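# Seat the pin red-end-up in the matching-depth hole

## Task

The block has three holes, each a different depth. Stand the pin in one of them with its red end pointing up, choosing the hole where the entire red portion shows above the block and no non-red portion does. The pin must stay that way on its own; if it only stays because a gripper holds it, the goal is not met.

## Robot and tools

Robot: two arms, left_arm and right_arm, each ending in a parallel two-finger gripper. The fingers extend along the gripper's own +z axis and close and open along its y axis. The reported hand point (end_effector_position) lies between the finger pads, roughly 1 cm back from the tips. Base roots in the scene frame: left_arm (-0.031, +0.324, +0.414) m, right_arm (-0.002, -0.272, +0.414) m, both tilted. Mounting plates and the metal frame behind the arms are fixed obstacles.

Scene frame: origin on the table surface midway between the arms, +z up, +x away from the arms over the table, left_arm on the +y side. The names left and right do not refer to image sides. Joint ranges (rad, base to gripper): waist -2.880 to 2.880, shoulder 0.000 to 3.142, elbow 0.000 to 3.019, wrist pitch -1.693 to 1.571, wrist yaw -1.571 to 1.571, wrist roll -2.094 to 2.094.

The 14-number row (used by execute_actions and move): first left_arm's dx, dy, dz, rx, ry, rz, opening, then right_arm's same seven. All 14 must be present even if one arm stays still, each in [-1, 1]. The first six per arm are an offset, not a pose: expressed in that gripper's own axes and measured from that gripper's pose in the most recent result that reported it (before any such result in the scene, and for later calls within one reply, from where the arm is when the command begins). Scale: 1.0 equals 0.6 m of travel or 180 degrees; rx, ry, rz form a single rotation vector. Opening is absolute, not an offset: +1 fully open (0.094 m), -1 closed. All-zero offsets are not a pause; they pull the arm back to its reference pose.

execute_actions(actions, pictures): actions is a list with zero or one item. An empty list just returns the current state. An action item {"rows": [...], "steps": n} holds 1 to 15 rows and runs n control steps (max 15, default 15, each 1/30 s); one row per step, the last row repeating if rows run out. Every row is measured from the same reference pose, so rows are not cumulative. A wait item {"steps": n} (n up to 300) sends nothing and returns once n steps have elapsed since the previous result, your reply time included. pictures (true/false) toggles camera images; they come by default. A rejected call sends nothing.

move(target, speed): target is one 14-number row as above. Each gripper follows a straight line toward its target; both arms finish together, lasting 0.5 to 10 s (cut off at 10 s). speed is m/s, 0.002 to 0.5, default 0.25; turning is capped at twice that in rad/s. Paths ignore obstacles and the other arm. Grippers lag, may deviate and may overshoot speed near full extension. Openings are sent at the start. The result adds a move: line with the outcome (done, off_target, moving, held, fault) and limits (paced means the sent pose was clipped; held means a safety check blocked steps, after which the arm may lurch fast), plus each gripper's distance to its target. If only one arm is named, the other finished fine.

wait(seconds): 0 to 10 s of letting the scene run with no new command. zoom_image(camera, region): camera is cam_high, cam_left_wrist or cam_right_wrist; region [x0, y0, x1, y1] in pixels of that camera's last full 896x504 image, top-left is (0,0), at most 504 by 504. read_manual(section): only "licences"; moves nothing. finished_scene(scene): pass the current scene's number; irreversible, it grades the goal, which must still hold. Ending a reply with no tool call ends everything.

Results: a state line per arm with end_effector_position (m) and end_effector_quat_wxyz in the scene frame; a Hand target line showing where the controller is driving each gripper; grip_measured, the finger opening on the command scale (the final value in Joint positions is the opening in metres). HELD marks steps where your command was partly or wholly withheld; pose unreachable means the clearance check altered or blocked that arm; too close warns of proximity to the other arm or mount; FAULT means an arm stopped; MOTOR HOT warns from 85 °C. Camera calibration (K, distortion, T_world_to_cam) is given per camera; it may be slightly off.

Control behaviour: each step the command is clipped to within 70 mm and 16 degrees of the measured pose, and inverse kinematics favours position over orientation. After an action an arm continues only to its last clipped pose, so check the result and send the remainder. Arms usually end a centimetre or more too low and can creep downward under repeated zero offsets; to hold an arm steady, send the correcting offset in the first call of a reply and zeros afterward, increasing the aim if it still sags. Printed hand positions can be inaccurate at long reach.

Gripping: to hold something, command an opening about 0.03 below grip_measured (less for a lighter grip). Readings may be off by about 1 mm. Pads can hit hard on first contact.

Avoid: knocking the pin or block off the table (fails the task), dropping or slipping the part, fast or deep contact (faster moves and targets far past contact push harder), the arms striking each other, and long holds that overheat a motor to 100 °C, when that arm goes limp and drops. Expect occasional tugs on a held part or pushes on loose objects.

Each tool is called after ">>>" as a command line: name --argument value for each argument, lists and objects as JSON in quotes; but a table of rows of numbers goes row by row, as --pt "numbers of a row", without its own name.

## Session

>>> execute_actions --actions '[]'

Scene clock: 0.00 s of 5100.00 s.
left_arm: end_effector_position=(+0.3682, +0.2173, +0.1189) grip_measured=+1.000 end_effector_quat_wxyz=(+0.179, +0.403, +0.856, -0.271) | right_arm: end_effector_position=(+0.2500, +0.0587, +0.3050) grip_measured=+1.000 end_effector_quat_wxyz=(-0.252, -0.271, +0.827, +0.424)
Joint positions: left_arm=[0.024 2.1   0.84  0.064 0.009 1.16  0.094] | right_arm=[ 0.517  2.2    1.038 -0.686 -0.216 -0.017  0.094]
Joint velocities: left_arm=[-0.005 -0.015 -0.002 -0.012 -0.081 -0.095  0.   ] | right_arm=[-0.015 -0.005 -0.012  0.007  0.051 -0.066  0.   ]
Hand target (left_arm): +0.369, +0.216, +0.122; +0.182, +0.405, +0.854, -0.271
Hand target (right_arm): +0.252, +0.059, +0.303; -0.252, -0.269, +0.827, +0.424

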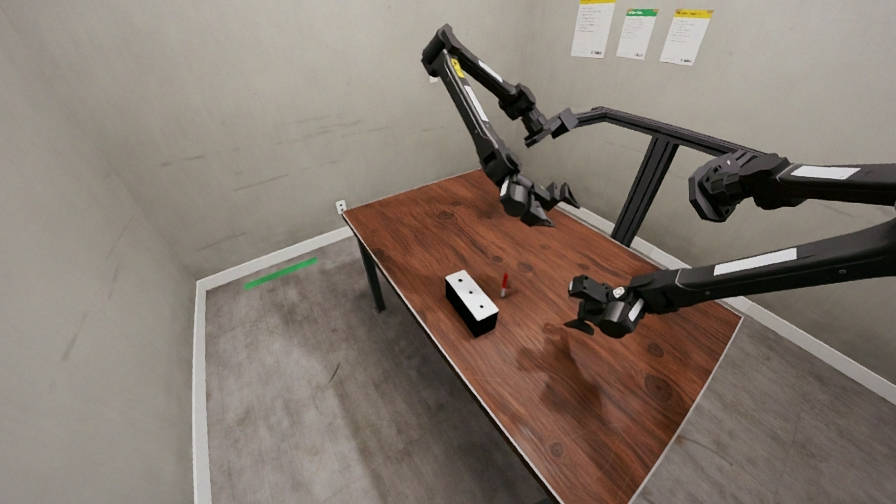

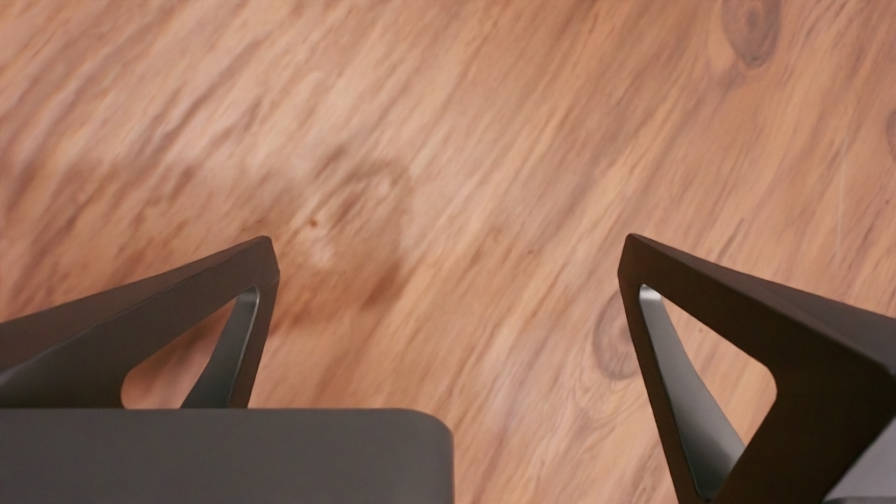

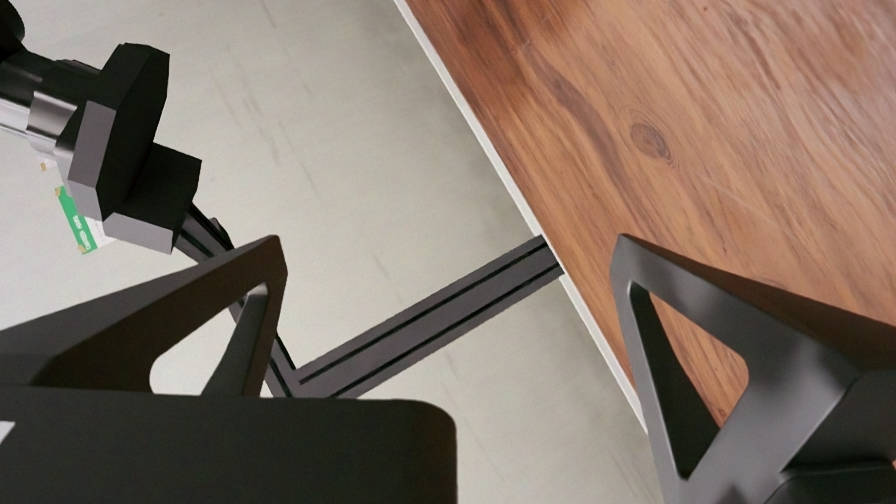

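>>> zoom_image --camera "cam_high" --region '[430, 250, 550, 350]'

Region (430, 250, 550, 350) of cam_high's 896x504 image, scaled by 4.200, with more detail than that image has.

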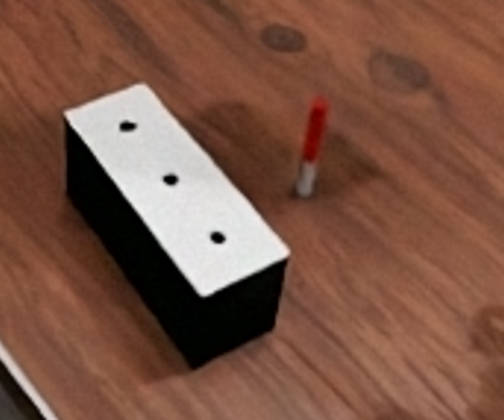

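>>> move --target '[0,0,0,0,0,0,1,-0.153,-0.3,-0.106,0.287,-0.17,0.183,1]'

Scene clock: 35.83 s of 5100.00 s.
left_arm: end_effector_position=(+0.3682, +0.2173, +0.1189) grip_measured=+1.000 end_effector_quat_wxyz=(+0.179, +0.403, +0.856, -0.271) | right_arm: end_effector_position=(+0.3997, -0.0018, +0.1821) grip_measured=+1.000 end_effector_quat_wxyz=(+0.007, -0.013, +1.000, +0.008)
Joint positions: left_arm=[0.024 2.1   0.84  0.064 0.009 1.16  0.094] | right_arm=[ 0.475  2.307  1.135 -0.322  0.773  0.424  0.094]
Joint velocities: left_arm=[-0.005 -0.005 -0.007 -0.012  0.007  0.022  0.   ] | right_arm=[ 0.005 -0.015 -0.002 -0.007 -0.007  0.037  0.   ]
Hand target (left_arm): +0.368, +0.217, +0.119; +0.179, +0.403, +0.856, -0.271
Hand target (right_arm): +0.402, -0.003, +0.171; +0.003, +0.003, +1.000, +0.004
Off the commanded pose (left_arm): 0.000 m, 0 deg.
Off the commanded pose (right_arm): 0.013 m, 2 deg.
After step 90, 30.07 s passed at rest.
move: off_target (right_arm)
camera_calibration (this result's frames):
cam_right_wrist: T_world_to_cam=[[0.027394, -0.999577, -0.00978544, -0.00957724], [-0.820628, -0.0280775, 0.570772, 0.229003], [-0.570806, -0.00760554, -0.82105, 0.503028], [0, 0, 0, 1]] pos_world=[0.475319, 0.000682417, 0.282209]

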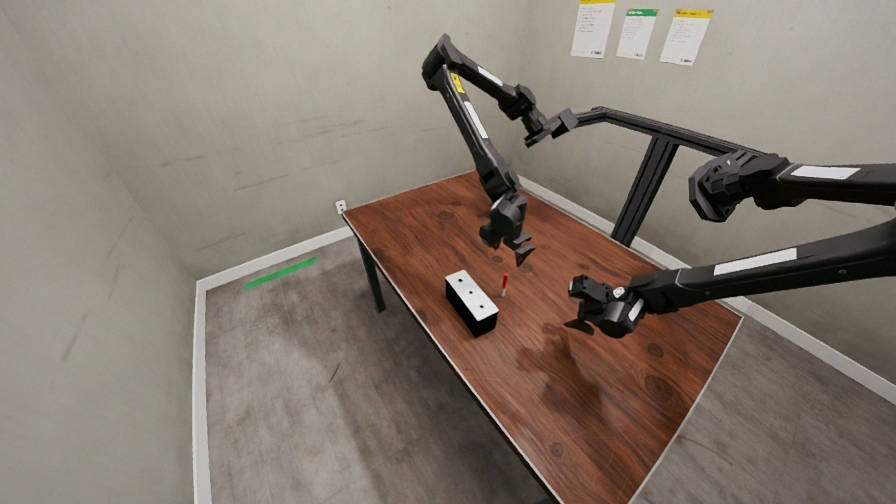

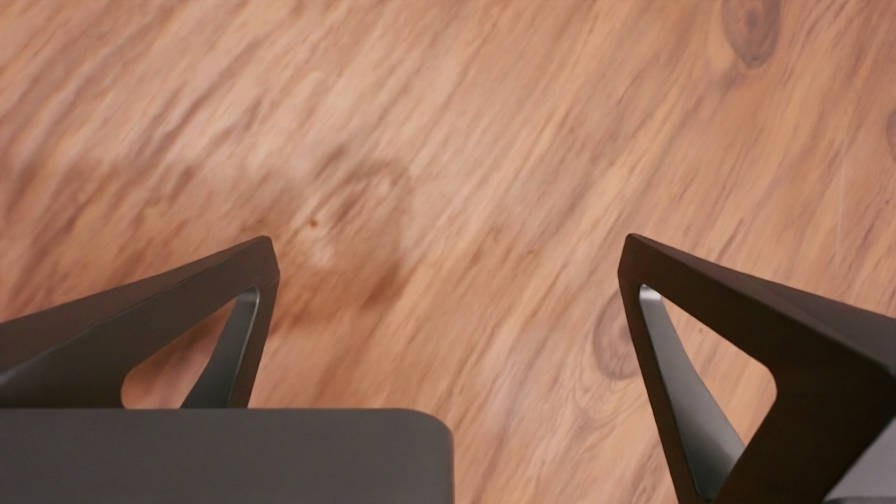

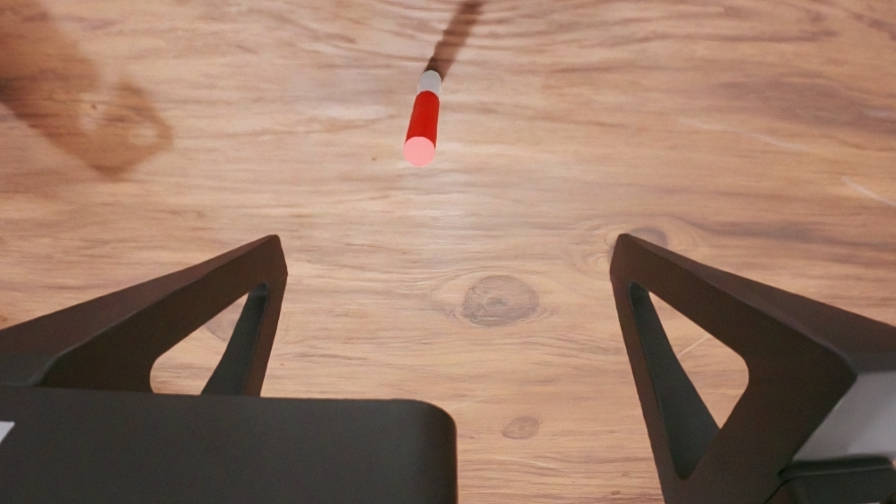

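>>> move --target '[0,0,0,0,0,0,1,-0.003,0.022,0.165,0.005,0.004,0,0.0]' --speed 0.12

Scene clock: 41.43 s of 5100.00 s.
left_arm: end_effector_position=(+0.3682, +0.2173, +0.1189) grip_measured=+1.000 end_effector_quat_wxyz=(+0.179, +0.403, +0.856, -0.271) | right_arm: end_effector_position=(+0.4043, +0.0152, +0.0939) grip_measured=+0.002 end_effector_quat_wxyz=(+0.004, -0.011, +1.000, +0.001)
Joint positions: left_arm=[0.024 2.1   0.84  0.064 0.009 1.16  0.094] | right_arm=[ 0.372  2.501  1.257 -0.165  0.771  0.294  0.047]
Joint velocities: left_arm=[ 0.005 -0.005 -0.017  0.002 -0.037 -0.081  0.   ] | right_arm=[-0.005 -0.005 -0.007 -0.007 -0.051 -0.022 -0.   ]
Hand target (left_arm): +0.368, +0.217, +0.119; +0.179, +0.403, +0.856, -0.271
Hand target (right_arm): +0.403, +0.014, +0.084; +0.000, -0.012, +1.000, +0.000
Off the commanded pose (left_arm): 0.000 m, 0 deg.
Off the commanded pose (right_arm): 0.011 m, 0 deg.
After step 90, 1.37 s passed at rest.
move: off_target (right_arm)
camera_calibration (this result's frames):
cam_right_wrist: T_world_to_cam=[[0.0247773, -0.999685, 0.00409597, 0.00616067], [-0.817132, -0.017892, 0.576174, 0.28153], [-0.575919, -0.017623, -0.817317, 0.4352], [0, 0, 0, 1]] pos_world=[0.480534, 0.0188654, 0.193461]

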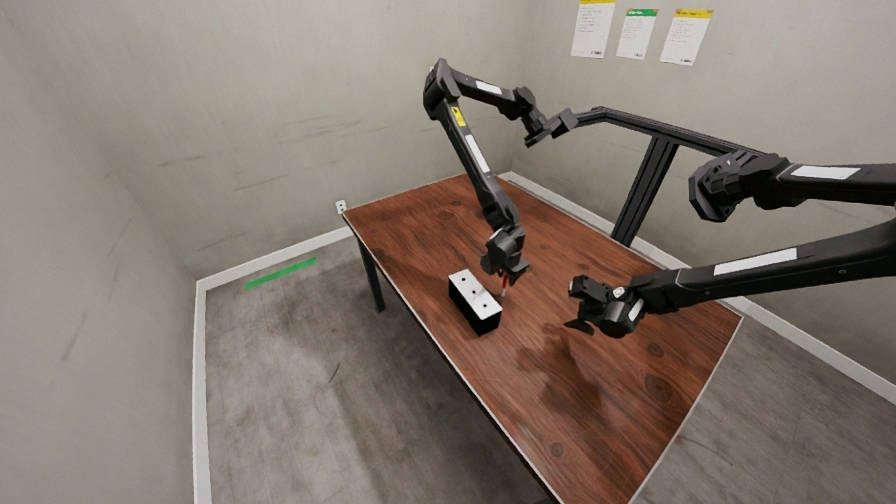

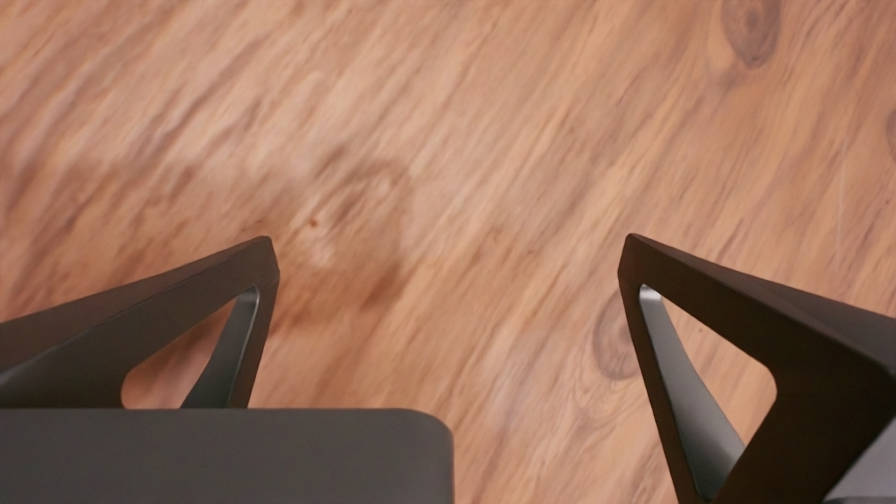

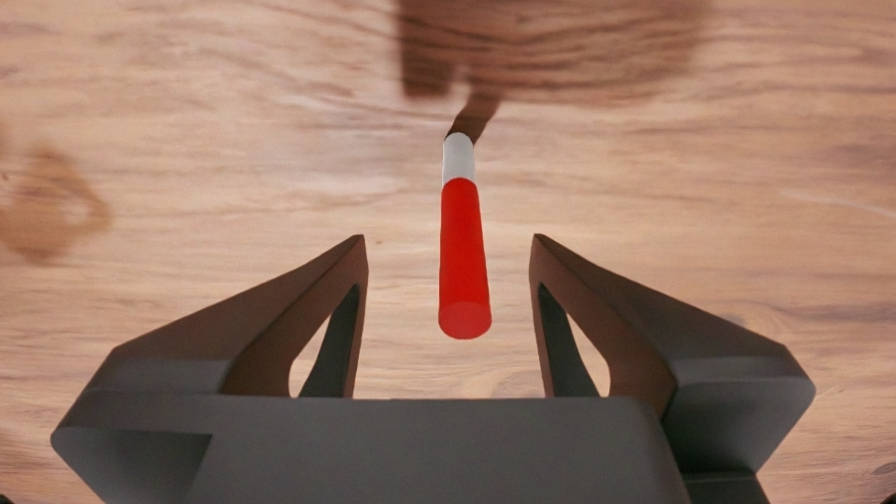

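>>> move --target '[0,0,0,0,0,0,1,-0.001,-0.009,0.017,0,0.002,0,-0.5]' --speed 0.05

Scene clock: 49.47 s of 5100.00 s.
left_arm: end_effector_position=(+0.3682, +0.2173, +0.1189) grip_measured=+1.000 end_effector_quat_wxyz=(+0.179, +0.403, +0.856, -0.271) | right_arm: end_effector_position=(+0.4054, +0.0156, +0.0935) grip_measured=-0.498 end_effector_quat_wxyz=(+0.005, -0.013, +1.000, +0.003)
Joint positions: left_arm=[0.024 2.1   0.84  0.064 0.009 1.16  0.094] | right_arm=[ 0.37   2.501  1.257 -0.159  0.769  0.284  0.024]
Joint velocities: left_arm=[-0.015 -0.015  0.002  0.002 -0.037 -0.007  0.   ] | right_arm=[-0.015 -0.024 -0.002  0.002  0.066 -0.081 -0.001]
Hand target (left_arm): +0.368, +0.217, +0.119; +0.179, +0.403, +0.856, -0.271
Hand target (right_arm): +0.405, +0.010, +0.084; +0.000, -0.011, +1.000, +0.001
Off the commanded pose (left_arm): 0.000 m, 0 deg.
Off the commanded pose (right_arm): 0.011 m, 1 deg.
After step 90, 4.33 s passed at rest.
move: off_target (right_arm)
camera_calibration (this result's frames):
cam_right_wrist: T_world_to_cam=[[0.0289998, -0.999579, 0.000657511, 0.00511329], [-0.818731, -0.0233757, 0.573701, 0.283614], [-0.573444, -0.0171755, -0.819065, 0.434669], [0, 0, 0, 1]] pos_world=[0.481314, 0.0192065, 0.193308]

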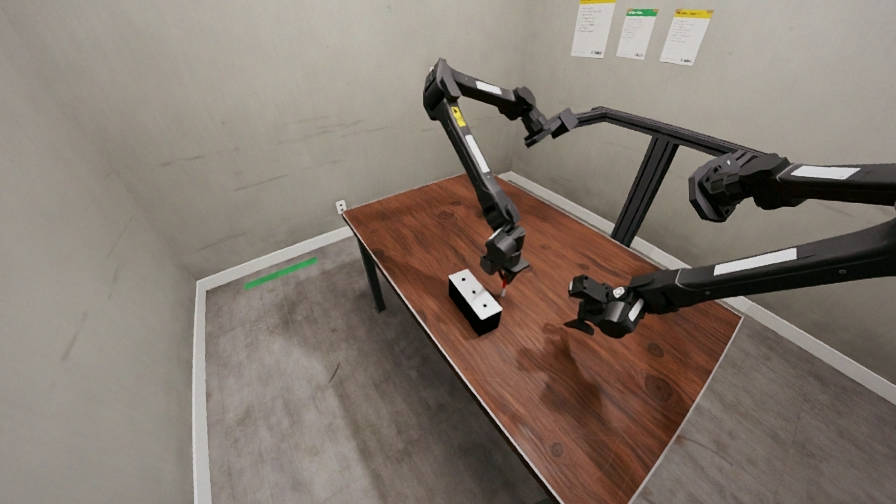

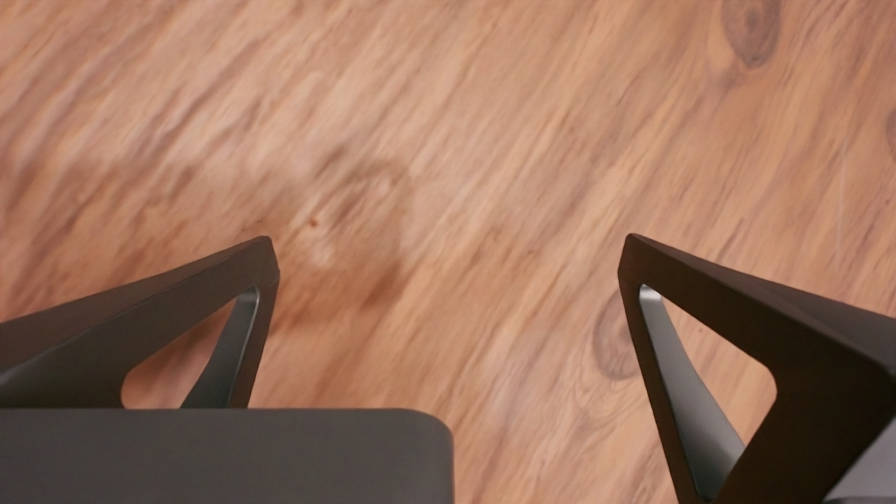

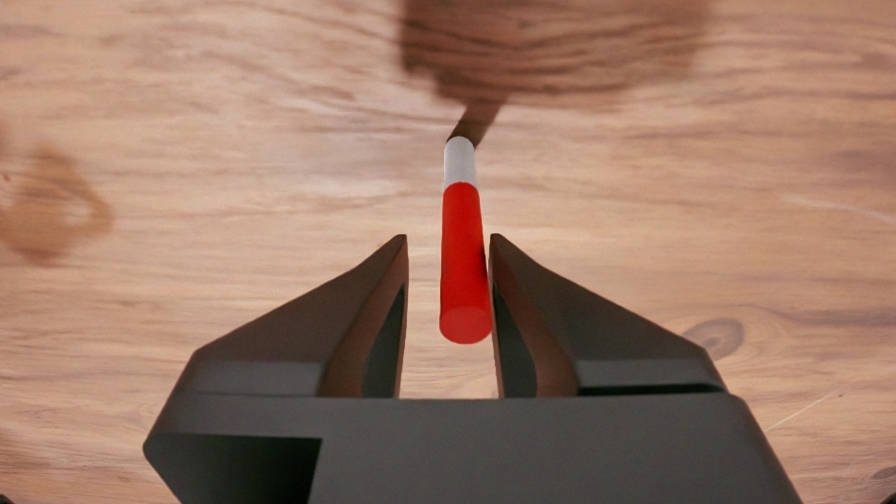

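Stiction. Push further.

>>> move --target '[0,0,0,0,0,0,1,0,-0.018,0.024,0,0.003,0,-0.5]' --speed 0.05

Scene clock: 56.47 s of 5100.00 s.
left_arm: end_effector_position=(+0.3682, +0.2173, +0.1189) grip_measured=+1.000 end_effector_quat_wxyz=(+0.179, +0.403, +0.856, -0.271) | right_arm: end_effector_position=(+0.4087, +0.0100, +0.0870) grip_measured=-0.498 end_effector_quat_wxyz=(+0.005, -0.013, +1.000, +0.004)
Joint positions: left_arm=[0.024 2.1   0.84  0.064 0.009 1.16  0.094] | right_arm=[ 0.352  2.501  1.257 -0.141  0.763  0.26   0.024]
Joint velocities: left_arm=[ 0.005  0.015 -0.012 -0.007 -0.081  0.11   0.   ] | right_arm=[ 0.005  0.005 -0.002 -0.002 -0.007 -0.022 -0.   ]
Hand target (left_arm): +0.368, +0.217, +0.119; +0.179, +0.403, +0.856, -0.271
Hand target (right_arm): +0.406, +0.005, +0.079; +0.000, -0.013, +1.000, +0.003
Off the commanded pose (left_arm): 0.000 m, 0 deg.
Off the commanded pose (right_arm): 0.010 m, 1 deg.
After step 90, 3.17 s passed at rest.
move: done
camera_calibration (this result's frames):
cam_right_wrist: T_world_to_cam=[[0.0274867, -0.999621, -0.00181922, 0.000261843], [-0.818598, -0.0235535, 0.573884, 0.289838], [-0.573709, -0.014285, -0.818935, 0.431195], [0, 0, 0, 1]] pos_world=[0.484634, 0.0132481, 0.186787]

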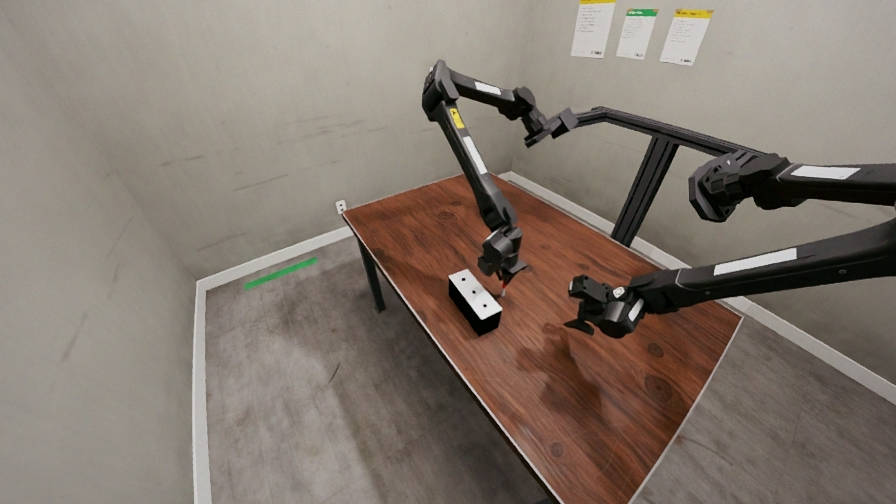

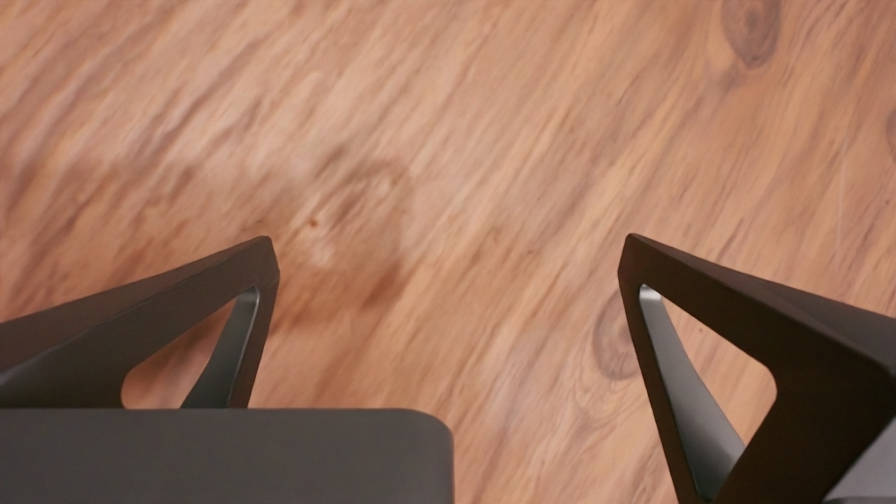

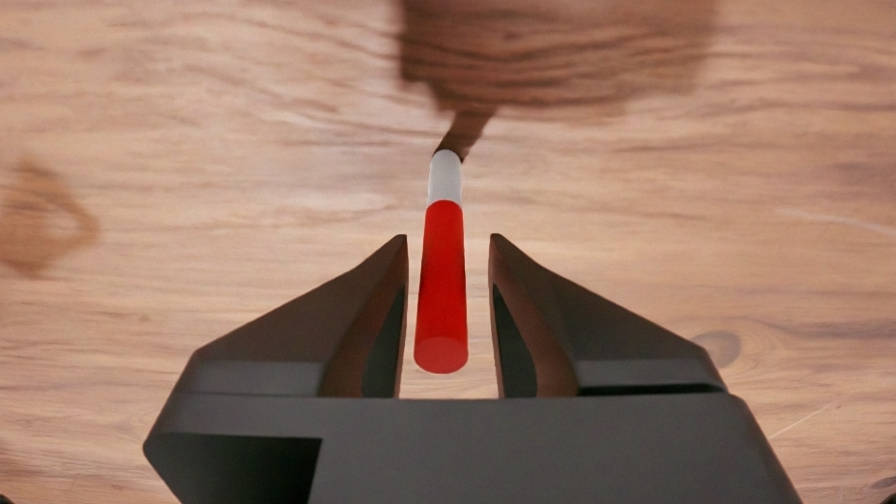

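>>> execute_actions --actions '[{"rows":[[0,0,0,0,0,0,1,0,0,0,0,0,0,-0.6],[0,0,0,0,0,0,1,0,0,0,0,0,0,-0.65],[0,0,0,0,0,0,1,0,0,0,0,0,0,-0.7],[0,0,0,0,0,0,1,0,0,0,0,0,0,-0.74],[0,0,0,0,0,0,1,0,0,0,0,0,0,-0.78]]}]' --pictures false

>>> move --target '[0,0,0,0,0,0,1,0,0,-0.2,0,0,0,-0.78]' --speed 0.15

Scene clock: 63.23 s of 5100.00 s.
left_arm: end_effector_position=(+0.3682, +0.2173, +0.1189) grip_measured=+1.000 end_effector_quat_wxyz=(+0.179, +0.403, +0.856, -0.271) | right_arm: end_effector_position=(+0.4087, +0.0100, +0.0870) grip_measured=-0.756 end_effector_quat_wxyz=(+0.005, -0.013, +1.000, +0.004)
Joint positions: left_arm=[0.024 2.1   0.84  0.064 0.009 1.16  0.094] | right_arm=[ 0.352  2.501  1.257 -0.141  0.763  0.258  0.011]
Joint velocities: left_arm=[-0.005  0.005  0.007 -0.017 -0.022 -0.022  0.   ] | right_arm=[-0.024 -0.005 -0.002  0.002 -0.037 -0.007 -0.002]
Hand target (left_arm): +0.368, +0.217, +0.119; +0.179, +0.403, +0.856, -0.271
Hand target (right_arm): +0.409, +0.010, +0.087; +0.005, -0.013, +1.000, +0.004
Off the commanded pose (left_arm): 0.000 m, 0 deg.
Off the commanded pose (right_arm): 0.000 m, 0 deg.
Steps of this call (steps 1 to 90: nothing new was sent; then 3.27 s passed at rest; steps 91 to 105: all 15 steps of this action). Readings (end_effector_position):
91: left_arm (+0.3682, +0.2173, +0.1189) | right_arm (+0.4087, +0.0100, +0.0870)
92: left_arm (+0.3682, +0.2173, +0.1189) | right_arm (+0.4087, +0.0100, +0.0870)
94: left_arm (+0.3682, +0.2173, +0.1189) | right_arm (+0.4087, +0.0100, +0.0870)
98: left_arm (+0.3682, +0.2173, +0.1189) | right_arm (+0.4087, +0.0100, +0.0870)
105: the state above

Scene clock: 64.70 s of 5100.00 s.
left_arm: end_effector_position=(+0.3682, +0.2173, +0.1189) grip_measured=+1.000 end_effector_quat_wxyz=(+0.179, +0.403, +0.856, -0.271) | right_arm: end_effector_position=(+0.4081, +0.0089, +0.2036) grip_measured=-0.756 end_effector_quat_wxyz=(+0.007, -0.017, +1.000, +0.006)
Joint positions: left_arm=[0.024 2.1   0.84  0.064 0.009 1.16  0.094] | right_arm=[ 0.515  2.296  1.177 -0.418  0.779  0.473  0.011]
Joint velocities: left_arm=[-0.005 -0.015 -0.002  0.002 -0.022 -0.051  0.   ] | right_arm=[ 0.005 -0.005 -0.007  0.002  0.037  0.081 -0.   ]
Hand target (left_arm): +0.368, +0.217, +0.119; +0.179, +0.403, +0.856, -0.271
Hand target (right_arm): +0.406, +0.007, +0.207; +0.006, -0.013, +1.000, +0.004
Off the commanded pose (left_arm): 0.000 m, 0 deg.
Off the commanded pose (right_arm): 0.003 m, 1 deg.
move: done
camera_calibration (this result's frames):
cam_right_wrist: T_world_to_cam=[[0.0364693, -0.999324, -0.00462035, -0.00371921], [-0.820153, -0.0325717, 0.571216, 0.223682], [-0.57098, -0.0170425, -0.820787, 0.525683], [0, 0, 0, 1]] pos_world=[0.483744, 0.0125279, 0.303686]

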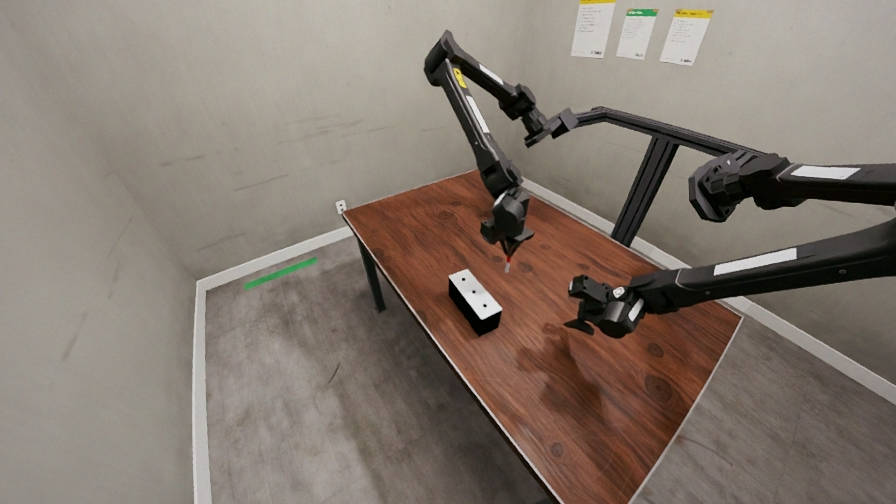

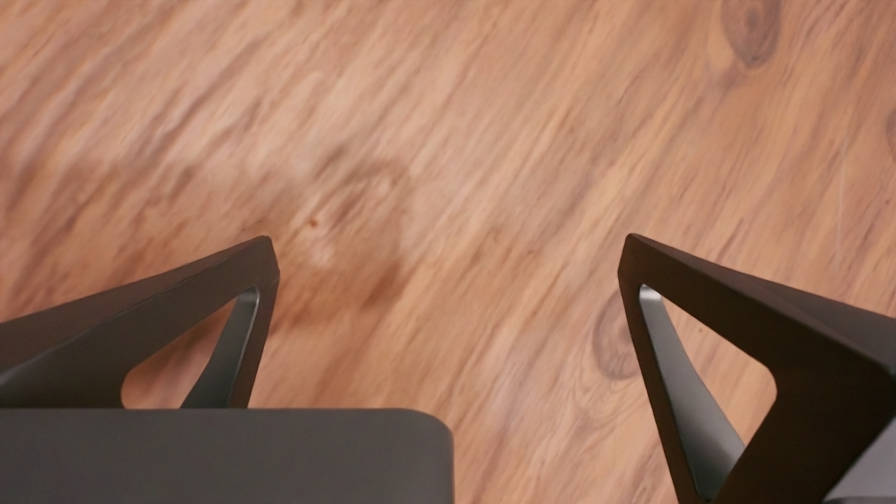

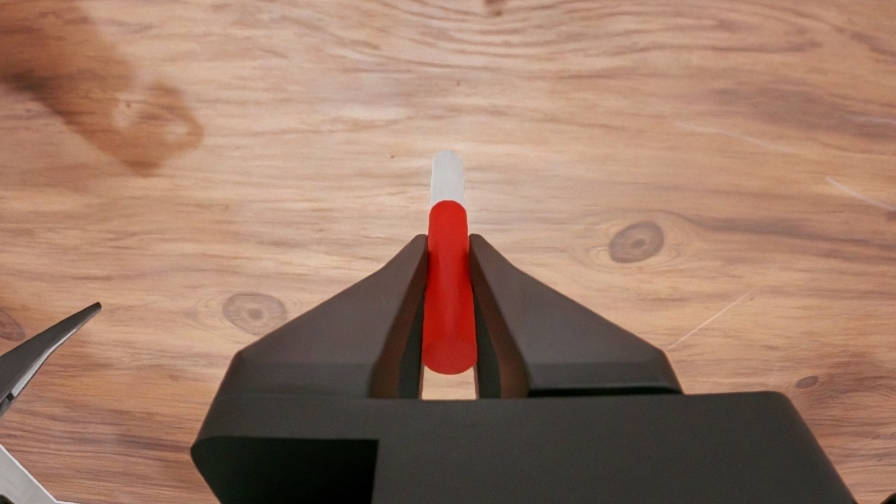

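>>> move --target '[0,0,0,0,0,0,1,-0.208,-0.022,0.01,0.002,0.002,-0.01,-0.79]' --speed 0.15

Scene clock: 73.50 s of 5100.00 s.
left_arm: end_effector_position=(+0.3682, +0.2173, +0.1189) grip_measured=+1.000 end_effector_quat_wxyz=(+0.179, +0.403, +0.856, -0.271) | right_arm: end_effector_position=(+0.5318, +0.0014, +0.2103) grip_measured=-0.756 end_effector_quat_wxyz=(+0.010, -0.028, +1.000, +0.005)
Joint positions: left_arm=[0.024 2.1   0.84  0.064 0.009 1.16  0.094] | right_arm=[ 0.443  2.324  1.493 -0.625  0.778  0.343  0.011]
Joint velocities: left_arm=[-0.005 -0.015  0.017  0.007  0.007  0.007  0.   ] | right_arm=[-0.005  0.005 -0.007 -0.017 -0.022 -0.022  0.001]
Hand target (left_arm): +0.368, +0.217, +0.119; +0.179, +0.403, +0.856, -0.271
Hand target (right_arm): +0.533, +0.001, +0.200; +0.003, -0.033, +0.999, +0.003
Off the commanded pose (left_arm): 0.000 m, 0 deg.
Off the commanded pose (right_arm): 0.011 m, 1 deg.
After step 90, 4.30 s passed at rest.
move: off_target (right_arm)
camera_calibration (this result's frames):
cam_right_wrist: T_world_to_cam=[[0.0584697, -0.998286, -0.00258226, -0.0278165], [-0.82383, -0.0497124, 0.564653, 0.324395], [-0.563814, -0.0308878, -0.825324, 0.598764], [0, 0, 0, 1]] pos_world=[0.606464, 0.00685209, 0.310931]

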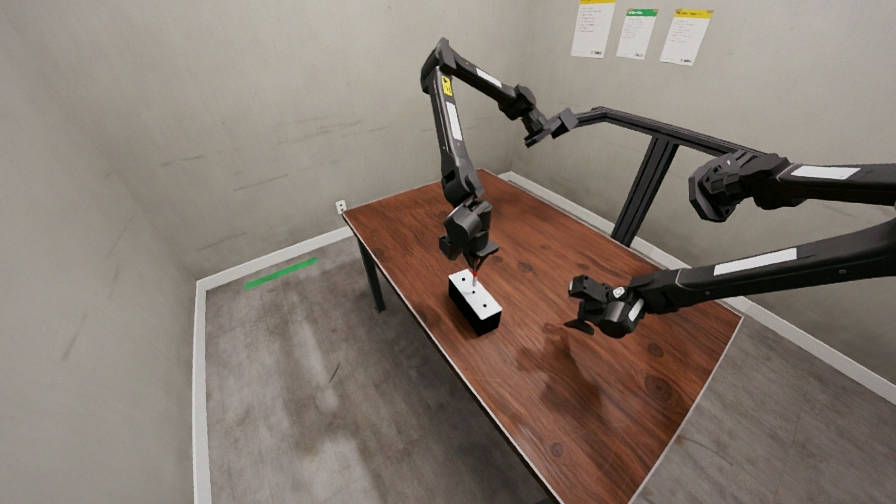

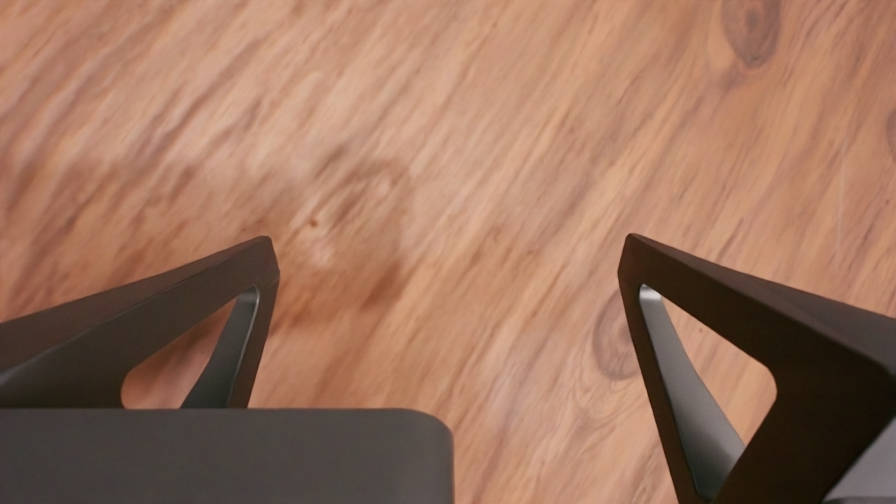

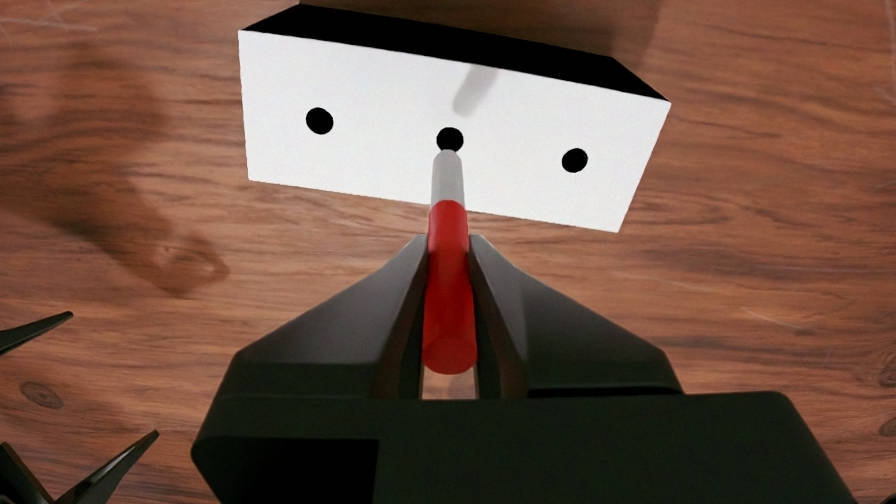

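>>> move --target '[0,0,0,0,0,0,1,0.008,-0.003,0.062,0.001,0.006,0,-0.79]' --speed 0.05

>>> zoom_image --camera "cam_right_wrist" --region '[350, 80, 550, 240]'

>>> zoom_image --camera "cam_high" --region '[440, 250, 520, 320]'

Scene clock: 81.30 s of 5100.00 s.
left_arm: end_effector_position=(+0.3682, +0.2173, +0.1189) grip_measured=+1.000 end_effector_quat_wxyz=(+0.179, +0.403, +0.856, -0.271) | right_arm: end_effector_position=(+0.5250, +0.0001, +0.1825) grip_measured=-0.756 end_effector_quat_wxyz=(+0.002, -0.029, +1.000, +0.003)
Joint positions: left_arm=[0.024 2.1   0.84  0.064 0.009 1.16  0.094] | right_arm=[ 0.411  2.361  1.493 -0.582  0.773  0.315  0.011]
Joint velocities: left_arm=[-0.005  0.005  0.002 -0.002 -0.037  0.022  0.   ] | right_arm=[-0.005 -0.005 -0.012  0.007 -0.051 -0.037 -0.001]
Hand target (left_arm): +0.368, +0.217, +0.119; +0.179, +0.403, +0.856, -0.271
Hand target (right_arm): +0.528, -0.000, +0.173; +0.001, -0.028, +1.000, +0.003
Off the commanded pose (left_arm): 0.000 m, 0 deg.
Off the commanded pose (right_arm): 0.010 m, 0 deg.
After step 90, 3.67 s passed at rest.
move: done
camera_calibration (this result's frames):
cam_right_wrist: T_world_to_cam=[[0.0597645, -0.998212, 0.00126003, -0.030113], [-0.814491, -0.048035, 0.578185, 0.32704], [-0.57709, -0.0355812, -0.815905, 0.577229], [0, 0, 0, 1]] pos_world=[0.601284, 0.00618865, 0.281912]

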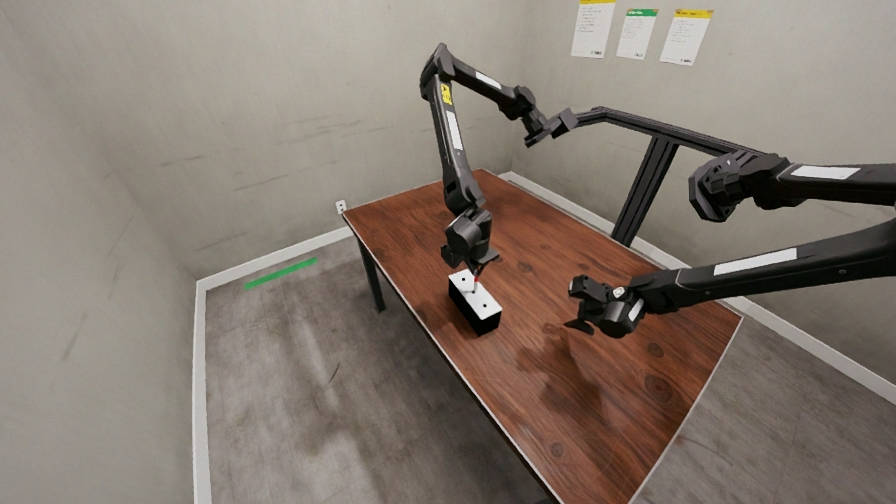

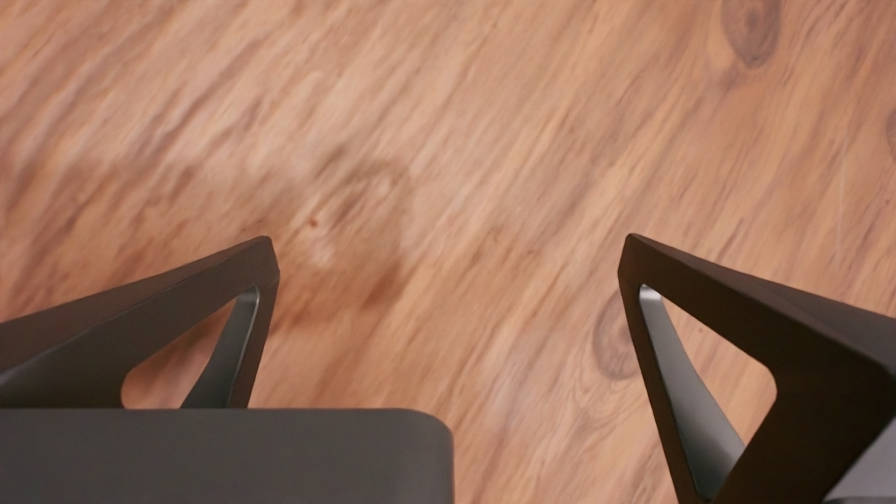

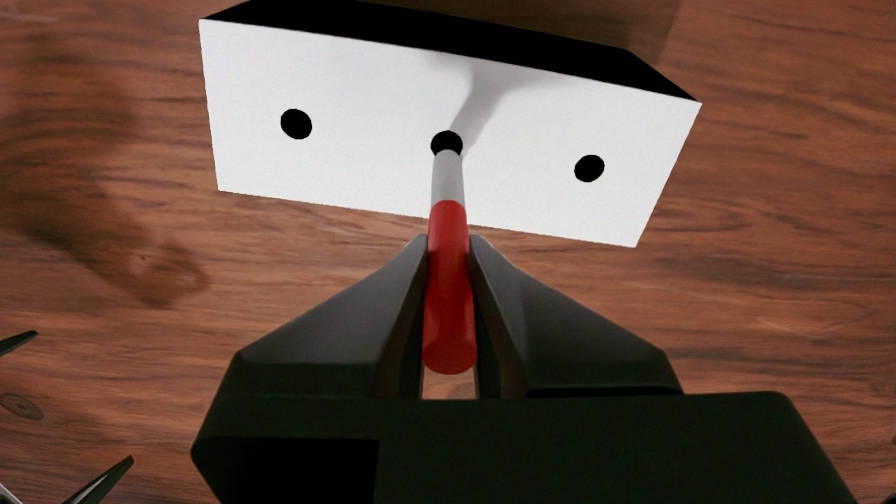

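Region (350, 80, 550, 240) of cam_right_wrist's 896x504 image, scaled by 2.520, with more detail than that image has; it fills the top 403 rows of this view, and the rest is white.

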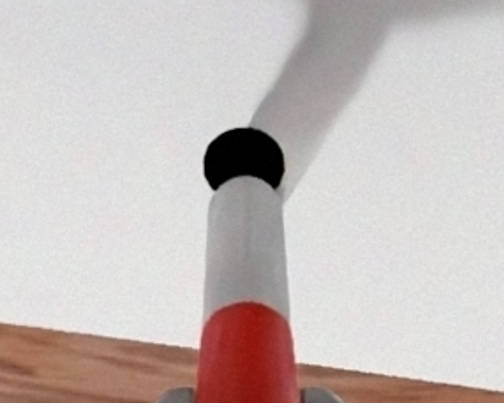

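Region (440, 250, 520, 320) of cam_high's 896x504 image, scaled by 6.300, with more detail than that image has; it fills the top 441 rows of this view, and the rest is white.

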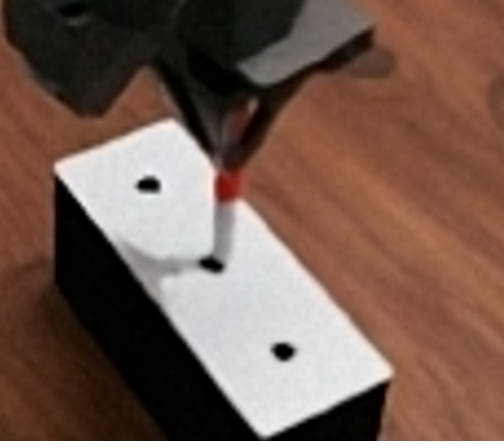

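>>> move --target '[0,0,0,0,0,0,1,-0.012,0,0.014,0,0,0,-0.79]' --speed 0.03

>>> zoom_image --camera "cam_right_wrist" --region '[350, 80, 550, 240]'

Scene clock: 86.23 s of 5100.00 s.
left_arm: end_effector_position=(+0.3682, +0.2173, +0.1189) grip_measured=+1.000 end_effector_quat_wxyz=(+0.179, +0.403, +0.856, -0.271) | right_arm: end_effector_position=(+0.5250, +0.0001, +0.1825) grip_measured=-0.756 end_effector_quat_wxyz=(+0.002, -0.030, +1.000, +0.003)
Joint positions: left_arm=[0.024 2.1   0.84  0.064 0.009 1.16  0.094] | right_arm=[ 0.411  2.361  1.493 -0.582  0.773  0.311  0.011]
Joint velocities: left_arm=[-0.005 -0.005 -0.012 -0.012 -0.007 -0.081  0.   ] | right_arm=[-0.005 -0.024  0.007 -0.002  0.007 -0.066  0.001]
Hand target (left_arm): +0.368, +0.217, +0.119; +0.179, +0.403, +0.856, -0.271
Hand target (right_arm): +0.532, +0.000, +0.174; +0.002, -0.029, +1.000, +0.003
Off the commanded pose (left_arm): 0.000 m, 0 deg.
Off the commanded pose (right_arm): 0.011 m, 0 deg.
After step 90, 1.23 s passed at rest.
move: off_target (right_arm)
camera_calibration (this result's frames):
cam_right_wrist: T_world_to_cam=[[0.0631912, -0.998001, 0.00127647, -0.0319149], [-0.814331, -0.0508221, 0.578171, 0.326959], [-0.57695, -0.0375748, -0.815915, 0.577157], [0, 0, 0, 1]] pos_world=[0.601261, 0.00645219, 0.281914]

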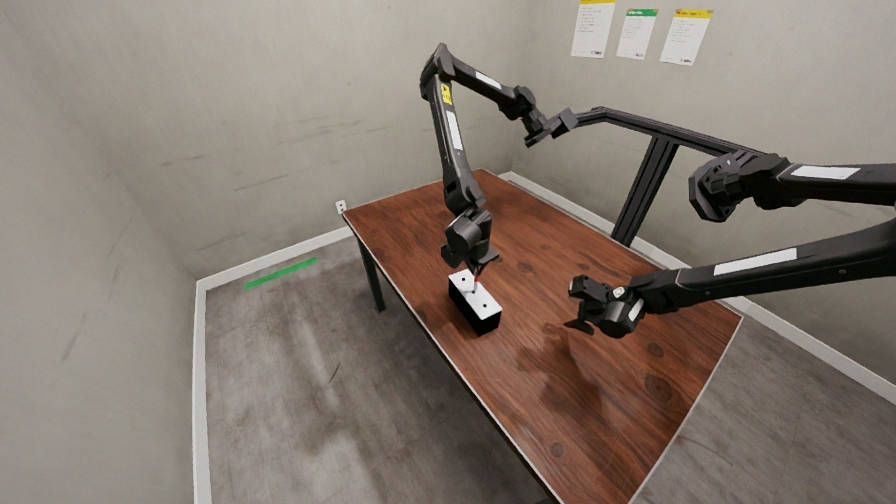

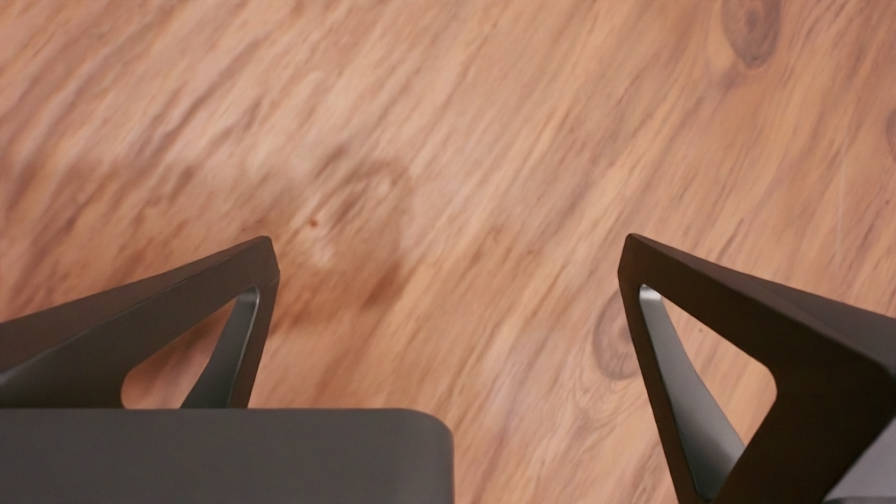

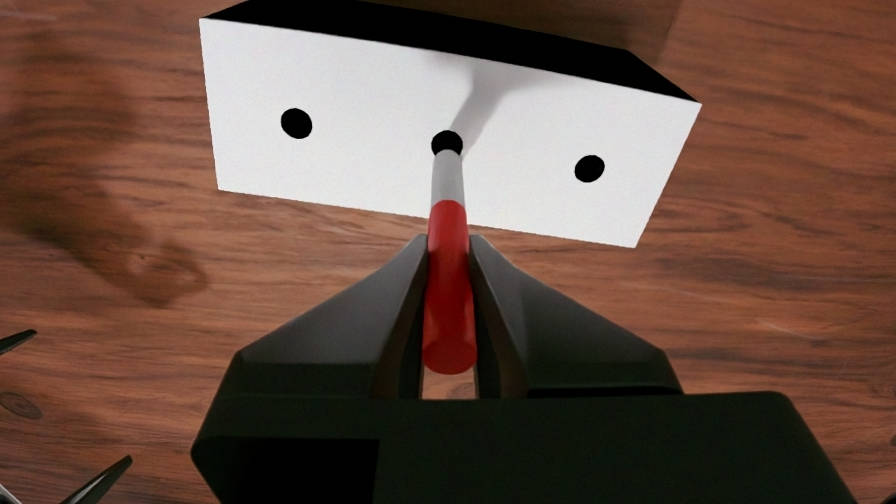

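Region (350, 80, 550, 240) of cam_right_wrist's 896x504 image, scaled by 2.520, with more detail than that image has; it fills the top 403 rows of this view, and the rest is white.

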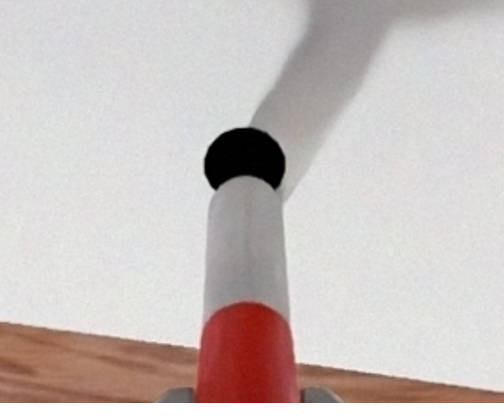

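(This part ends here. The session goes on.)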